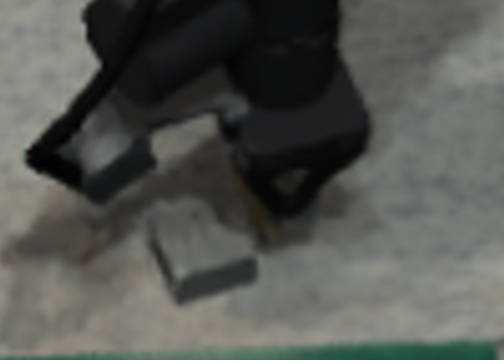

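execute_actions(actions=[{"rows": [
[-1.172,2.045,1.69,-1.185,0.008,0.312,-0.195, 0.3,1.3,1.1,-0.9,0,0,1],
[-1.172,2.058,1.672,-1.176,0.008,0.312,-0.195, 0.3,1.3,1.1,-0.9,0,0,1],
[-1.172,2.062,1.662,-1.17,0.008,0.312,-0.195, 0.3,1.3,1.1,-0.9,0,0,1],
[-1.172,2.063,1.654,-1.163,0.008,0.312,-0.195, 0.3,1.3,1.1,-0.9,0,0,1],
[-1.172,2.064,1.646,-1.155,0.008,0.312,-0.195, 0.3,1.3,1.1,-0.9,0,0,1],
[-1.172,2.065,1.638,-1.147,0.008,0.312,-0.195, 0.3,1.3,1.1,-0.9,0,0,1],
[-1.172,2.066,1.63,-1.139,0.008,0.312,-0.195, 0.3,1.3,1.1,-0.9,0,0,1],
[-1.172,2.067,1.622,-1.131,0.008,0.312,-0.195, 0.3,1.3,1.1,-0.9,0,0,1],
[-1.172,2.068,1.614,-1.123,0.008,0.312,-0.195, 0.3,1.3,1.1,-0.9,0,0,1],
[-1.172,2.069,1.606,-1.115,0.008,0.312,-0.195, 0.3,1.3,1.1,-0.9,0,0,1],
[-1.172,2.07,1.598,-1.107,0.008,0.312,-0.195, 0.3,1.3,1.1,-0.9,0,0,1],
[-1.172,2.071,1.59,-1.098,0.008,0.312,-0.195, 0.3,1.3,1.1,-0.9,0,0,1],
[-1.172,2.072,1.582,-1.089,0.008,0.312,-0.195, 0.3,1.3,1.1,-0.9,0,0,1],
[-1.172,2.073,1.574,-1.08,0.008,0.312,-0.195, 0.3,1.3,1.1,-0.9,0,0,1],
[-1.172,2.074,1.566,-1.071,0.008,0.312,-0.195, 0.3,1.3,1.1,-0.9,0,0,1]], "steps": 15}], pictures=false)

execute_actions(actions=[{"rows": [
[-1.172,2.074,1.559,-1.062,0.008,0.312,-0.195, 0.3,1.3,1.1,-0.9,0,0,1],
[-1.172,2.074,1.552,-1.053,0.008,0.312,-0.195, 0.3,1.3,1.1,-0.9,0,0,1],
[-1.172,2.074,1.546,-1.044,0.008,0.312,-0.195, 0.3,1.3,1.1,-0.9,0,0,1],
[-1.172,2.074,1.54,-1.036,0.008,0.312,-0.195, 0.3,1.3,1.1,-0.9,0,0,1],
[-1.172,2.074,1.535,-1.028,0.008,0.312,-0.195, 0.3,1.3,1.1,-0.9,0,0,1],
[-1.172,2.074,1.53,-1.021,0.008,0.312,-0.195, 0.3,1.3,1.1,-0.9,0,0,1],
[-1.172,2.074,1.526,-1.015,0.008,0.312,-0.195, 0.3,1.3,1.1,-0.9,0,0,1],
[-1.172,2.074,1.522,-1.01,0.008,0.312,-0.195, 0.3,1.3,1.1,-0.9,0,0,1],
[-1.172,2.074,1.519,-1.006,0.008,0.312,-0.195, 0.3,1.3,1.1,-0.9,0,0,1],
[-1.172,2.074,1.516,-1.003,0.008,0.312,-0.195, 0.3,1.3,1.1,-0.9,0,0,1],
[-1.172,2.074,1.514,-1.002,0.008,0.312,-0.195, 0.3,1.3,1.1,-0.9,0,0,1]], "steps": 15}], pictures=false)

execute_actions(actions=[{"steps": 10}])

Scene clock: 276.17 s of 4800.00 s.
left_arm: end_effector_position=(+0.1799, +0.0367, +0.0413) grip_measured=-0.162 end_effector_quat_wxyz=(-0.015, +0.598, +0.802, +0.005) | right_arm: end_effector_position=(+0.2816, -0.2281, +0.1651) grip_measured=+1.000 end_effector_quat_wxyz=(+0.238, -0.158, +0.958, +0.033)
Joint positions: left_arm=[-1.171  2.07   1.586 -1.118  0.001  0.318  0.039] | right_arm=[ 0.293  1.303  1.109 -0.893  0.011 -0.005  0.094]
Joint velocities: left_arm=[ 0.002  0.066 -0.237  0.256 -0.007  0.051  0.   ] | right_arm=[ 0.007  0.002 -0.022  0.066  0.051  0.037  0.   ]
Joint torques (N m, as the arm reports them, + toward a larger angle): left_arm=[-0.07 -8.86  5.42  0.46  0.08 -0.07] | right_arm=[ 0.68 -4.74  5.25  0.97 -0.13  0.06]
Steps of this call (steps 1 to 15: the robot went on to your last target; steps 16 to 90: nothing new was sent; then 32.40 s passed at rest; steps 91 to 105: all 15 steps of this action). Readings (joint positions):
91: left_arm=[-1.171 2.063 1.680 -1.185 0.001 0.318] | right_arm=[0.293 1.303 1.109 -0.893 0.011 -0.005]
92: left_arm=[-1.171 2.063 1.680 -1.185 0.001 0.318] | right_arm=[0.293 1.303 1.109 -0.893 0.011 -0.005]
94: left_arm=[-1.171 2.063 1.675 -1.181 0.001 0.318] | right_arm=[0.293 1.303 1.109 -0.893 0.011 -0.005]
98: left_arm=[-1.171 2.063 1.643 -1.163 0.001 0.318] | right_arm=[0.293 1.303 1.109 -0.893 0.011 -0.005]
105: the state above

Scene clock: 276.67 s of 4800.00 s.
left_arm: end_effector_position=(+0.1808, +0.0346, +0.0235) grip_measured=-0.162 end_effector_quat_wxyz=(-0.005, +0.598, +0.802, +0.000) | right_arm: end_effector_position=(+0.2816, -0.2281, +0.1651) grip_measured=+1.000 end_effector_quat_wxyz=(+0.238, -0.158, +0.958, +0.033)
Joint positions: left_arm=[-1.171  2.077  1.525 -1.028  0.003  0.318  0.039] | right_arm=[ 0.293  1.303  1.109 -0.893  0.011 -0.005  0.094]
Joint velocities: left_arm=[-0.012  0.007 -0.002 -0.007 -0.022 -0.051 -0.   ] | right_arm=[-0.017  0.002  0.002 -0.007 -0.037  0.022  0.   ]
Joint torques (N m, as the arm reports them, + toward a larger angle): left_arm=[ 0.02 -9.14  5.13  0.66  0.07 -0.03] | right_arm=[ 0.68 -4.77  5.25  0.97 -0.12  0.05]
Steps of this call (steps 1 to 15: all 15 steps of this action). Readings (joint positions):
1: left_arm=[-1.171 2.071 1.578 -1.110 0.001 0.318] | right_arm=[0.293 1.303 1.109 -0.893 0.011 -0.005]
2: left_arm=[-1.171 2.073 1.570 -1.101 0.001 0.318] | right_arm=[0.293 1.303 1.109 -0.893 0.011 -0.005]
4: left_arm=[-1.171 2.076 1.555 -1.084 0.001 0.318] | right_arm=[0.293 1.303 1.109 -0.893 0.011 -0.005]
8: left_arm=[-1.171 2.077 1.533 -1.054 0.001 0.318] | right_arm=[0.293 1.303 1.109 -0.893 0.011 -0.005]
15: the state above

Scene clock: 277.00 s of 4800.00 s.
left_arm: end_effector_position=(+0.1808, +0.0346, +0.0235) grip_measured=-0.162 end_effector_quat_wxyz=(-0.005, +0.598, +0.802, +0.000) | right_arm: end_effector_position=(+0.2816, -0.2281, +0.1651) grip_measured=+1.000 end_effector_quat_wxyz=(+0.238, -0.158, +0.958, +0.033)
Joint positions: left_arm=[-1.171  2.077  1.525 -1.028  0.003  0.317  0.039] | right_arm=[ 0.293  1.303  1.109 -0.893  0.011 -0.005  0.094]
Joint velocities: left_arm=[-0.002 -0.002 -0.012  0.007  0.051 -0.051  0.   ] | right_arm=[-0.007 -0.007  0.012 -0.022 -0.022 -0.022  0.   ]
Joint torques (N m, as the arm reports them, + toward a larger angle): left_arm=[-0.06 -9.4   5.14  0.66  0.05 -0.04] | right_arm=[ 0.71 -4.75  5.25  0.97 -0.12  0.05]
Steps of this call (steps 1 to 10: the robot went on to your last target). Readings (joint positions):
1: left_arm=[-1.171 2.077 1.525 -1.028 0.003 0.318] | right_arm=[0.293 1.303 1.109 -0.893 0.011 -0.005]
2: left_arm=[-1.171 2.077 1.525 -1.028 0.003 0.318] | right_arm=[0.293 1.303 1.109 -0.893 0.011 -0.005]
4: left_arm=[-1.171 2.077 1.525 -1.028 0.003 0.318] | right_arm=[0.293 1.303 1.109 -0.893 0.011 -0.005]
8: left_arm=[-1.171 2.077 1.525 -1.028 0.003 0.318] | right_arm=[0.293 1.303 1.109 -0.893 0.011 -0.005]
10: the state above
camera_calibration (this result's frames):
cam_left_wrist: T_world_to_cam=[[-0.947843, -0.317481, -0.0282628, 0.191405], [-0.283689, 0.799876, 0.528884, 0.0596396], [-0.145304, 0.509317, -0.848223, 0.133828], [0, 0, 0, 1]] pos_world=[0.217787, -0.0550979, 0.0873835]
cam_right_wrist: T_world_to_cam=[[0.181687, -0.983355, -0.00171187, -0.286136], [-0.978612, -0.180981, 0.0978028, 0.247777], [-0.0964846, -0.0160942, -0.995204, 0.292522], [0, 0, 0, 1]] pos_world=[0.322689, -0.231822, 0.266396]

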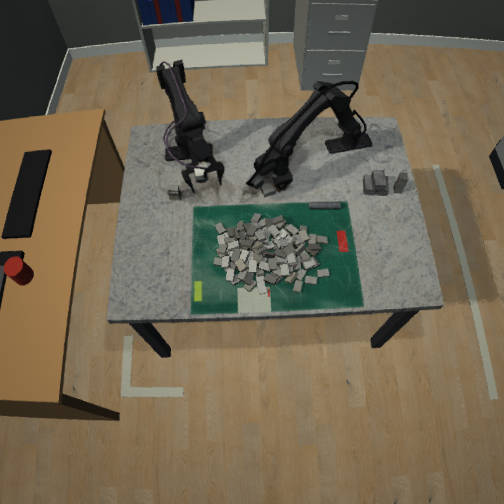

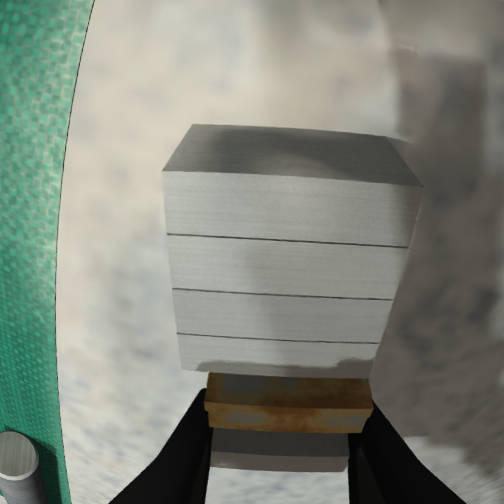

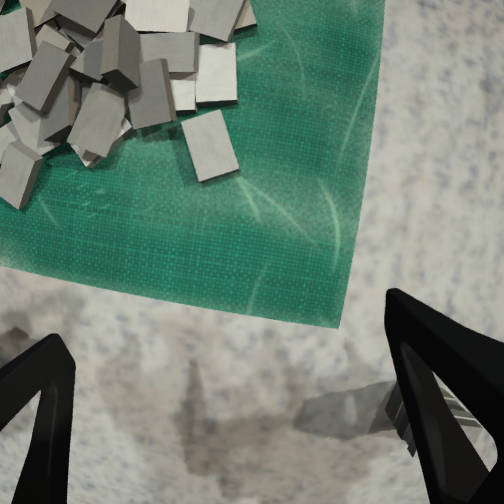

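execute_actions(actions=[{"rows": [
[-1.172,2.074,1.522,-1.02,0.008,0.312,-0.17, 0.3,1.3,1.1,-0.9,0,0,1],
[-1.172,2.074,1.522,-1.02,0.008,0.312,-0.145, 0.3,1.3,1.1,-0.9,0,0,1],
[-1.172,2.074,1.522,-1.02,0.008,0.312,-0.12, 0.3,1.3,1.1,-0.9,0,0,1],
[-1.172,2.074,1.522,-1.02,0.008,0.312,-0.08, 0.3,1.3,1.1,-0.9,0,0,1],
[-1.172,2.074,1.522,-1.02,0.008,0.312,-0.03, 0.3,1.3,1.1,-0.9,0,0,1],
[-1.172,2.074,1.522,-1.02,0.008,0.312,0.02, 0.3,1.3,1.1,-0.9,0,0,1],
[-1.172,2.074,1.522,-1.015,0.012,0.312,0.05, 0.3,1.3,1.1,-0.9,0,0,1],
[-1.172,2.074,1.522,-1.009,0.015,0.312,0.05, 0.3,1.3,1.1,-0.9,0,0,1],
[-1.172,2.074,1.522,-1.003,0.018,0.312,0.05, 0.3,1.3,1.1,-0.9,0,0,1],
[-1.172,2.074,1.522,-0.997,0.02,0.312,0.05, 0.3,1.3,1.1,-0.9,0,0,1],
[-1.172,2.074,1.522,-0.992,0.02,0.312,0.05, 0.3,1.3,1.1,-0.9,0,0,1],
[-1.172,2.074,1.522,-0.989,0.02,0.312,0.05, 0.3,1.3,1.1,-0.9,0,0,1]], "steps": 15}], pictures=false)

execute_actions(actions=[{"steps": 12}])

zoom_image(camera="cam_left_wrist", region=[150, 340, 430, 504])

Scene clock: 288.63 s of 4800.00 s.
left_arm: end_effector_position=(+0.1824, +0.0303, +0.0235) grip_measured=+0.048 end_effector_quat_wxyz=(+0.002, +0.598, +0.802, -0.006) | right_arm: end_effector_position=(+0.2816, -0.2281, +0.1651) grip_measured=+1.000 end_effector_quat_wxyz=(+0.238, -0.158, +0.958, +0.033)
Joint positions: left_arm=[-1.171  2.077  1.525 -1.01   0.01   0.317  0.049] | right_arm=[ 0.293  1.303  1.109 -0.893  0.011 -0.005  0.094]
Joint velocities: left_arm=[-0.002 -0.002 -0.017 -0.007  0.066 -0.007 -0.002] | right_arm=[ 0.002 -0.007 -0.012  0.022  0.066 -0.051  0.   ]
Joint torques (N m, as the arm reports them, + toward a larger angle): left_arm=[-0.09 -9.42  5.92  0.59  0.11 -0.06] | right_arm=[ 0.71 -4.77  5.28  0.97 -0.12  0.05]
Steps of this call (steps 1 to 15: the robot went on to your last target; steps 16 to 90: nothing new was sent; then 8.13 s passed at rest; steps 91 to 105: all 15 steps of this action). Readings (joint positions):
91: left_arm=[-1.171 2.077 1.525 -1.028 0.003 0.317] | right_arm=[0.293 1.303 1.109 -0.893 0.011 -0.005]
92: left_arm=[-1.171 2.077 1.525 -1.028 0.003 0.317] | right_arm=[0.293 1.303 1.109 -0.893 0.011 -0.005]
94: left_arm=[-1.171 2.077 1.525 -1.028 0.003 0.317] | right_arm=[0.293 1.303 1.109 -0.893 0.011 -0.005]
98: left_arm=[-1.171 2.077 1.525 -1.028 0.004 0.317] | right_arm=[0.293 1.303 1.109 -0.893 0.011 -0.005]
105: the state above

Scene clock: 289.03 s of 4800.00 s.
left_arm: end_effector_position=(+0.1831, +0.0288, +0.0235) grip_measured=+0.048 end_effector_quat_wxyz=(+0.005, +0.598, +0.802, -0.008) | right_arm: end_effector_position=(+0.2816, -0.2281, +0.1651) grip_measured=+1.000 end_effector_quat_wxyz=(+0.238, -0.158, +0.958, +0.033)
Joint positions: left_arm=[-1.171  2.077  1.525 -1.004  0.011  0.317  0.049] | right_arm=[ 0.293  1.303  1.109 -0.893  0.011 -0.005  0.094]
Joint velocities: left_arm=[-0.007  0.002 -0.007 -0.022 -0.051 -0.081 -0.   ] | right_arm=[ 0.002 -0.012  0.002  0.051 -0.066 -0.022  0.   ]
Joint torques (N m, as the arm reports them, + toward a larger angle): left_arm=[ 0.02 -9.37  5.86  0.61  0.09 -0.06] | right_arm=[ 0.69 -4.74  5.26  0.98 -0.12  0.05]
Steps of this call (steps 1 to 12: the robot went on to your last target). Readings (joint positions):
1: left_arm=[-1.171 2.077 1.525 -1.009 0.010 0.317] | right_arm=[0.293 1.303 1.109 -0.893 0.011 -0.005]
2: left_arm=[-1.171 2.077 1.525 -1.007 0.010 0.317] | right_arm=[0.293 1.303 1.109 -0.893 0.011 -0.005]
4: left_arm=[-1.171 2.077 1.525 -1.005 0.010 0.317] | right_arm=[0.293 1.303 1.109 -0.893 0.011 -0.005]
8: left_arm=[-1.171 2.077 1.525 -1.004 0.011 0.317] | right_arm=[0.293 1.303 1.109 -0.893 0.011 -0.005]
12: the state above
camera_calibration (this result's frames):
cam_left_wrist: T_world_to_cam=[[-0.947655, -0.318149, -0.0270309, 0.191625], [-0.287314, 0.812747, 0.506846, 0.0657446], [-0.139283, 0.488082, -0.861613, 0.136967], [0, 0, 0, 1]] pos_world=[0.219561, -0.0593199, 0.0898703]
cam_right_wrist: T_world_to_cam=[[0.181687, -0.983355, -0.00171187, -0.286136], [-0.978612, -0.180981, 0.0978028, 0.247777], [-0.0964846, -0.0160942, -0.995204, 0.292522], [0, 0, 0, 1]] pos_world=[0.322689, -0.231822, 0.266396]

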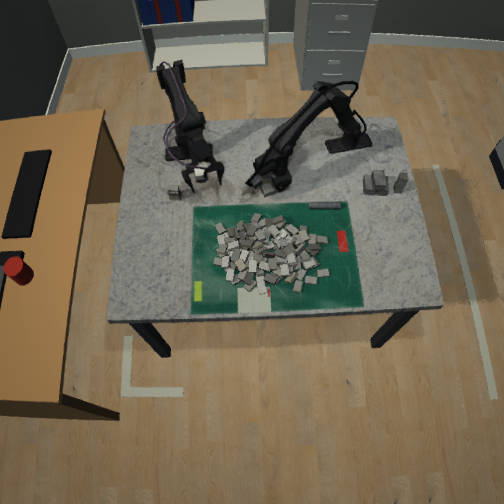

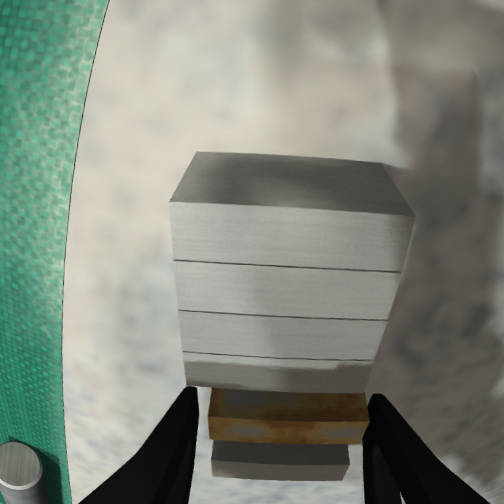

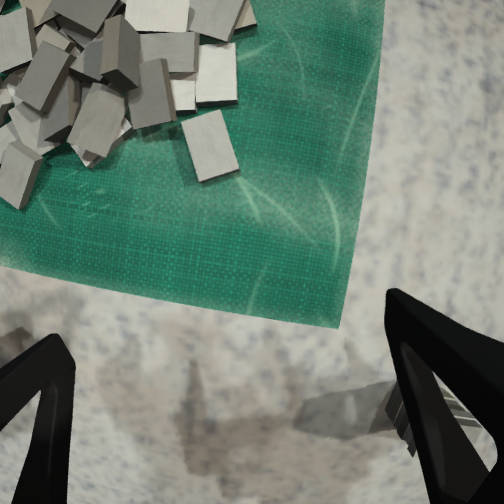

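Region (150, 340, 430, 504) of cam_left_wrist's 504x504 image, scaled by 1.800, with more detail than that image has; it fills the top 295 rows of this view, and the rest is white.

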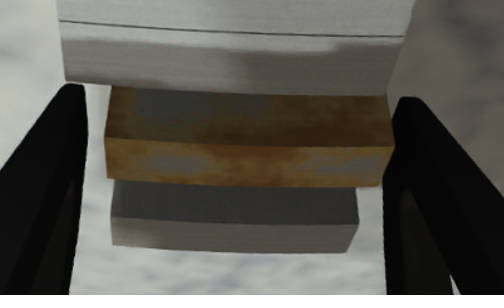

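execute_actions(actions=[{"rows": [
[-1.172,2.074,1.522,-0.989,0.02,0.312,0.02, 0.3,1.3,1.1,-0.9,0,0,1],
[-1.172,2.074,1.522,-0.989,0.02,0.312,-0.01, 0.3,1.3,1.1,-0.9,0,0,1],
[-1.172,2.074,1.522,-0.989,0.02,0.312,-0.04, 0.3,1.3,1.1,-0.9,0,0,1],
[-1.172,2.074,1.522,-0.989,0.02,0.312,-0.065, 0.3,1.3,1.1,-0.9,0,0,1],
[-1.172,2.074,1.522,-0.989,0.02,0.312,-0.085, 0.3,1.3,1.1,-0.9,0,0,1],
[-1.172,2.074,1.522,-0.989,0.02,0.312,-0.1, 0.3,1.3,1.1,-0.9,0,0,1],
[-1.172,2.074,1.522,-0.989,0.02,0.312,-0.115, 0.3,1.3,1.1,-0.9,0,0,1],
[-1.172,2.074,1.522,-0.989,0.02,0.312,-0.13, 0.3,1.3,1.1,-0.9,0,0,1],
[-1.172,2.074,1.522,-0.989,0.02,0.312,-0.145, 0.3,1.3,1.1,-0.9,0,0,1],
[-1.172,2.07,1.528,-0.993,0.02,0.312,-0.16, 0.3,1.3,1.1,-0.9,0,0,1],
[-1.172,2.065,1.534,-0.997,0.02,0.312,-0.175, 0.3,1.3,1.1,-0.9,0,0,1],
[-1.172,2.06,1.54,-1.001,0.02,0.312,-0.19, 0.3,1.3,1.1,-0.9,0,0,1],
[-1.172,2.055,1.545,-1.005,0.02,0.312,-0.195, 0.3,1.3,1.1,-0.9,0,0,1],
[-1.172,2.05,1.549,-1.009,0.02,0.312,-0.195, 0.3,1.3,1.1,-0.9,0,0,1],
[-1.172,2.046,1.552,-1.013,0.02,0.312,-0.195, 0.3,1.3,1.1,-0.9,0,0,1]], "steps": 15}], pictures=false)

execute_actions(actions=[{"rows": [
[-1.172,2.043,1.557,-1.022,0.02,0.312,-0.195, 0.3,1.3,1.1,-0.9,0,0,1],
[-1.172,2.04,1.563,-1.031,0.02,0.312,-0.195, 0.3,1.3,1.1,-0.9,0,0,1],
[-1.172,2.037,1.57,-1.041,0.02,0.312,-0.195, 0.3,1.3,1.1,-0.9,0,0,1],
[-1.172,2.034,1.577,-1.051,0.02,0.312,-0.195, 0.3,1.3,1.1,-0.9,0,0,1],
[-1.172,2.031,1.584,-1.061,0.02,0.312,-0.195, 0.3,1.3,1.1,-0.9,0,0,1],
[-1.172,2.028,1.591,-1.071,0.02,0.312,-0.195, 0.3,1.3,1.1,-0.9,0,0,1],
[-1.172,2.025,1.598,-1.081,0.02,0.312,-0.195, 0.3,1.3,1.1,-0.9,0,0,1],
[-1.172,2.022,1.605,-1.091,0.02,0.312,-0.195, 0.3,1.3,1.1,-0.9,0,0,1],
[-1.172,2.019,1.612,-1.101,0.02,0.312,-0.195, 0.3,1.3,1.1,-0.9,0,0,1],
[-1.172,2.016,1.619,-1.111,0.02,0.312,-0.195, 0.3,1.3,1.1,-0.9,0,0,1],
[-1.172,2.013,1.626,-1.121,0.02,0.312,-0.195, 0.3,1.3,1.1,-0.9,0,0,1],
[-1.172,2.01,1.633,-1.131,0.02,0.312,-0.195, 0.3,1.3,1.1,-0.9,0,0,1],
[-1.172,2.007,1.64,-1.14,0.02,0.312,-0.195, 0.3,1.3,1.1,-0.9,0,0,1],
[-1.172,2.004,1.647,-1.148,0.02,0.312,-0.195, 0.3,1.3,1.1,-0.9,0,0,1],
[-1.172,2.001,1.654,-1.155,0.02,0.312,-0.195, 0.3,1.3,1.1,-0.9,0,0,1]], "steps": 15}])

Scene clock: 304.63 s of 4800.00 s.
left_arm: end_effector_position=(+0.1828, +0.0286, +0.0235) grip_measured=-0.147 end_effector_quat_wxyz=(+0.005, +0.598, +0.802, -0.009) | right_arm: end_effector_position=(+0.2816, -0.2281, +0.1651) grip_measured=+1.000 end_effector_quat_wxyz=(+0.238, -0.158, +0.958, +0.033)
Joint positions: left_arm=[-1.171  2.077  1.525 -1.004  0.013  0.317  0.04 ] | right_arm=[ 0.293  1.303  1.109 -0.893  0.011 -0.005  0.094]
Joint velocities: left_arm=[-0.012  0.007  0.002 -0.007 -0.081  0.022 -0.   ] | right_arm=[-0.012  0.002  0.007 -0.022 -0.051  0.051  0.   ]
Joint torques (N m, as the arm reports them, + toward a larger angle): left_arm=[ -0.16 -11.52   8.2    0.41   0.08  -0.04] | right_arm=[ 0.71 -4.79  5.3   0.98 -0.13  0.04]
Steps of this call (steps 1 to 15: the robot went on to your last target; steps 16 to 90: nothing new was sent; then 12.10 s passed at rest; steps 91 to 105: all 15 steps of this action). Readings (joint positions):
91: left_arm=[-1.171 2.077 1.525 -1.003 0.011 0.317] | right_arm=[0.293 1.303 1.109 -0.893 0.011 -0.005]
92: left_arm=[-1.171 2.077 1.525 -1.003 0.011 0.317] | right_arm=[0.293 1.303 1.109 -0.893 0.011 -0.005]
94: left_arm=[-1.171 2.077 1.525 -1.003 0.011 0.317] | right_arm=[0.293 1.303 1.109 -0.893 0.011 -0.005]
98: left_arm=[-1.171 2.077 1.525 -1.003 0.013 0.317] | right_arm=[0.293 1.303 1.109 -0.893 0.011 -0.005]
105: the state above

Scene clock: 305.13 s of 4800.00 s.
left_arm: end_effector_position=(+0.1852, +0.0252, +0.0602) grip_measured=-0.147 end_effector_quat_wxyz=(+0.015, +0.598, +0.802, -0.012) | right_arm: end_effector_position=(+0.2816, -0.2281, +0.1651) grip_measured=+1.000 end_effector_quat_wxyz=(+0.238, -0.158, +0.958, +0.033)
Joint positions: left_arm=[-1.171  2.037  1.613 -1.11   0.013  0.317  0.04 ] | right_arm=[ 0.293  1.303  1.109 -0.893  0.011 -0.005  0.094]
Joint velocities: left_arm=[ 0.002 -0.066  0.198 -0.242 -0.022 -0.022  0.001] | right_arm=[-0.007 -0.007 -0.012  0.022 -0.066  0.037  0.   ]
Joint torques (N m, as the arm reports them, + toward a larger angle): left_arm=[ -0.1  -11.31   8.41   0.49   0.06  -0.03] | right_arm=[ 0.67 -4.74  5.25  0.99 -0.12  0.07]
Steps of this call (steps 1 to 15: all 15 steps of this action). Readings (joint positions):
1: left_arm=[-1.171 2.077 1.525 -1.004 0.013 0.317] | right_arm=[0.293 1.303 1.109 -0.893 0.011 -0.005]
2: left_arm=[-1.171 2.077 1.525 -1.007 0.013 0.317] | right_arm=[0.293 1.303 1.109 -0.893 0.011 -0.005]
4: left_arm=[-1.171 2.077 1.531 -1.020 0.013 0.317] | right_arm=[0.293 1.303 1.109 -0.893 0.011 -0.005]
8: left_arm=[-1.171 2.067 1.558 -1.051 0.013 0.317] | right_arm=[0.293 1.303 1.109 -0.893 0.011 -0.005]
15: the state above
camera_calibration (this result's frames):
cam_left_wrist: T_world_to_cam=[[-0.947341, -0.318675, -0.0314765, 0.193665], [-0.292878, 0.822494, 0.487571, 0.0526347], [-0.129487, 0.471115, -0.872516, 0.169847], [0, 0, 0, 1]] pos_world=[0.220876, -0.0615929, 0.128627]
cam_right_wrist: T_world_to_cam=[[0.181687, -0.983355, -0.00171187, -0.286136], [-0.978612, -0.180981, 0.0978028, 0.247777], [-0.0964846, -0.0160942, -0.995204, 0.292522], [0, 0, 0, 1]] pos_world=[0.322689, -0.231822, 0.266396]

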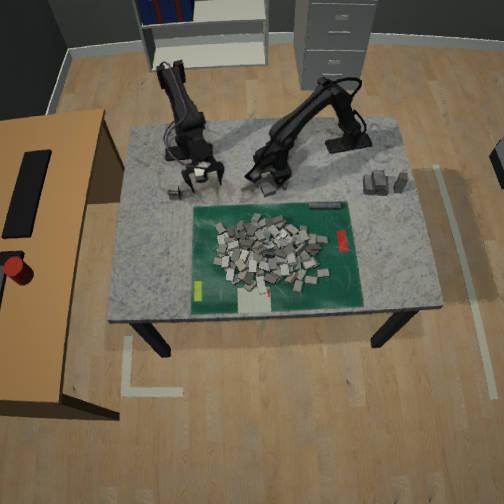

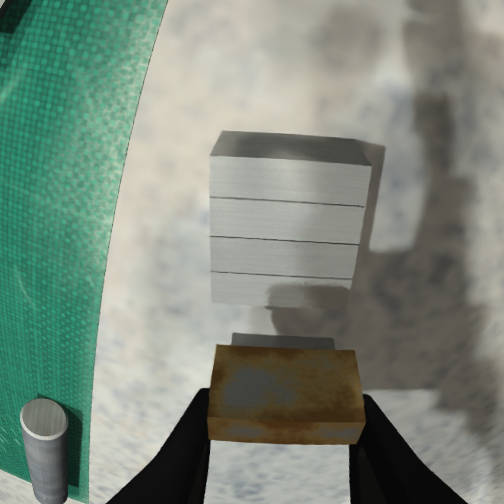

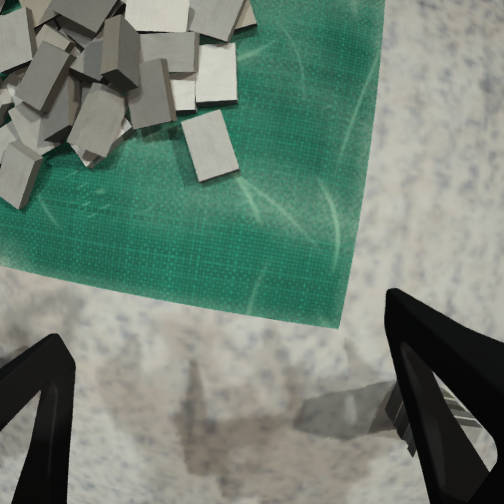

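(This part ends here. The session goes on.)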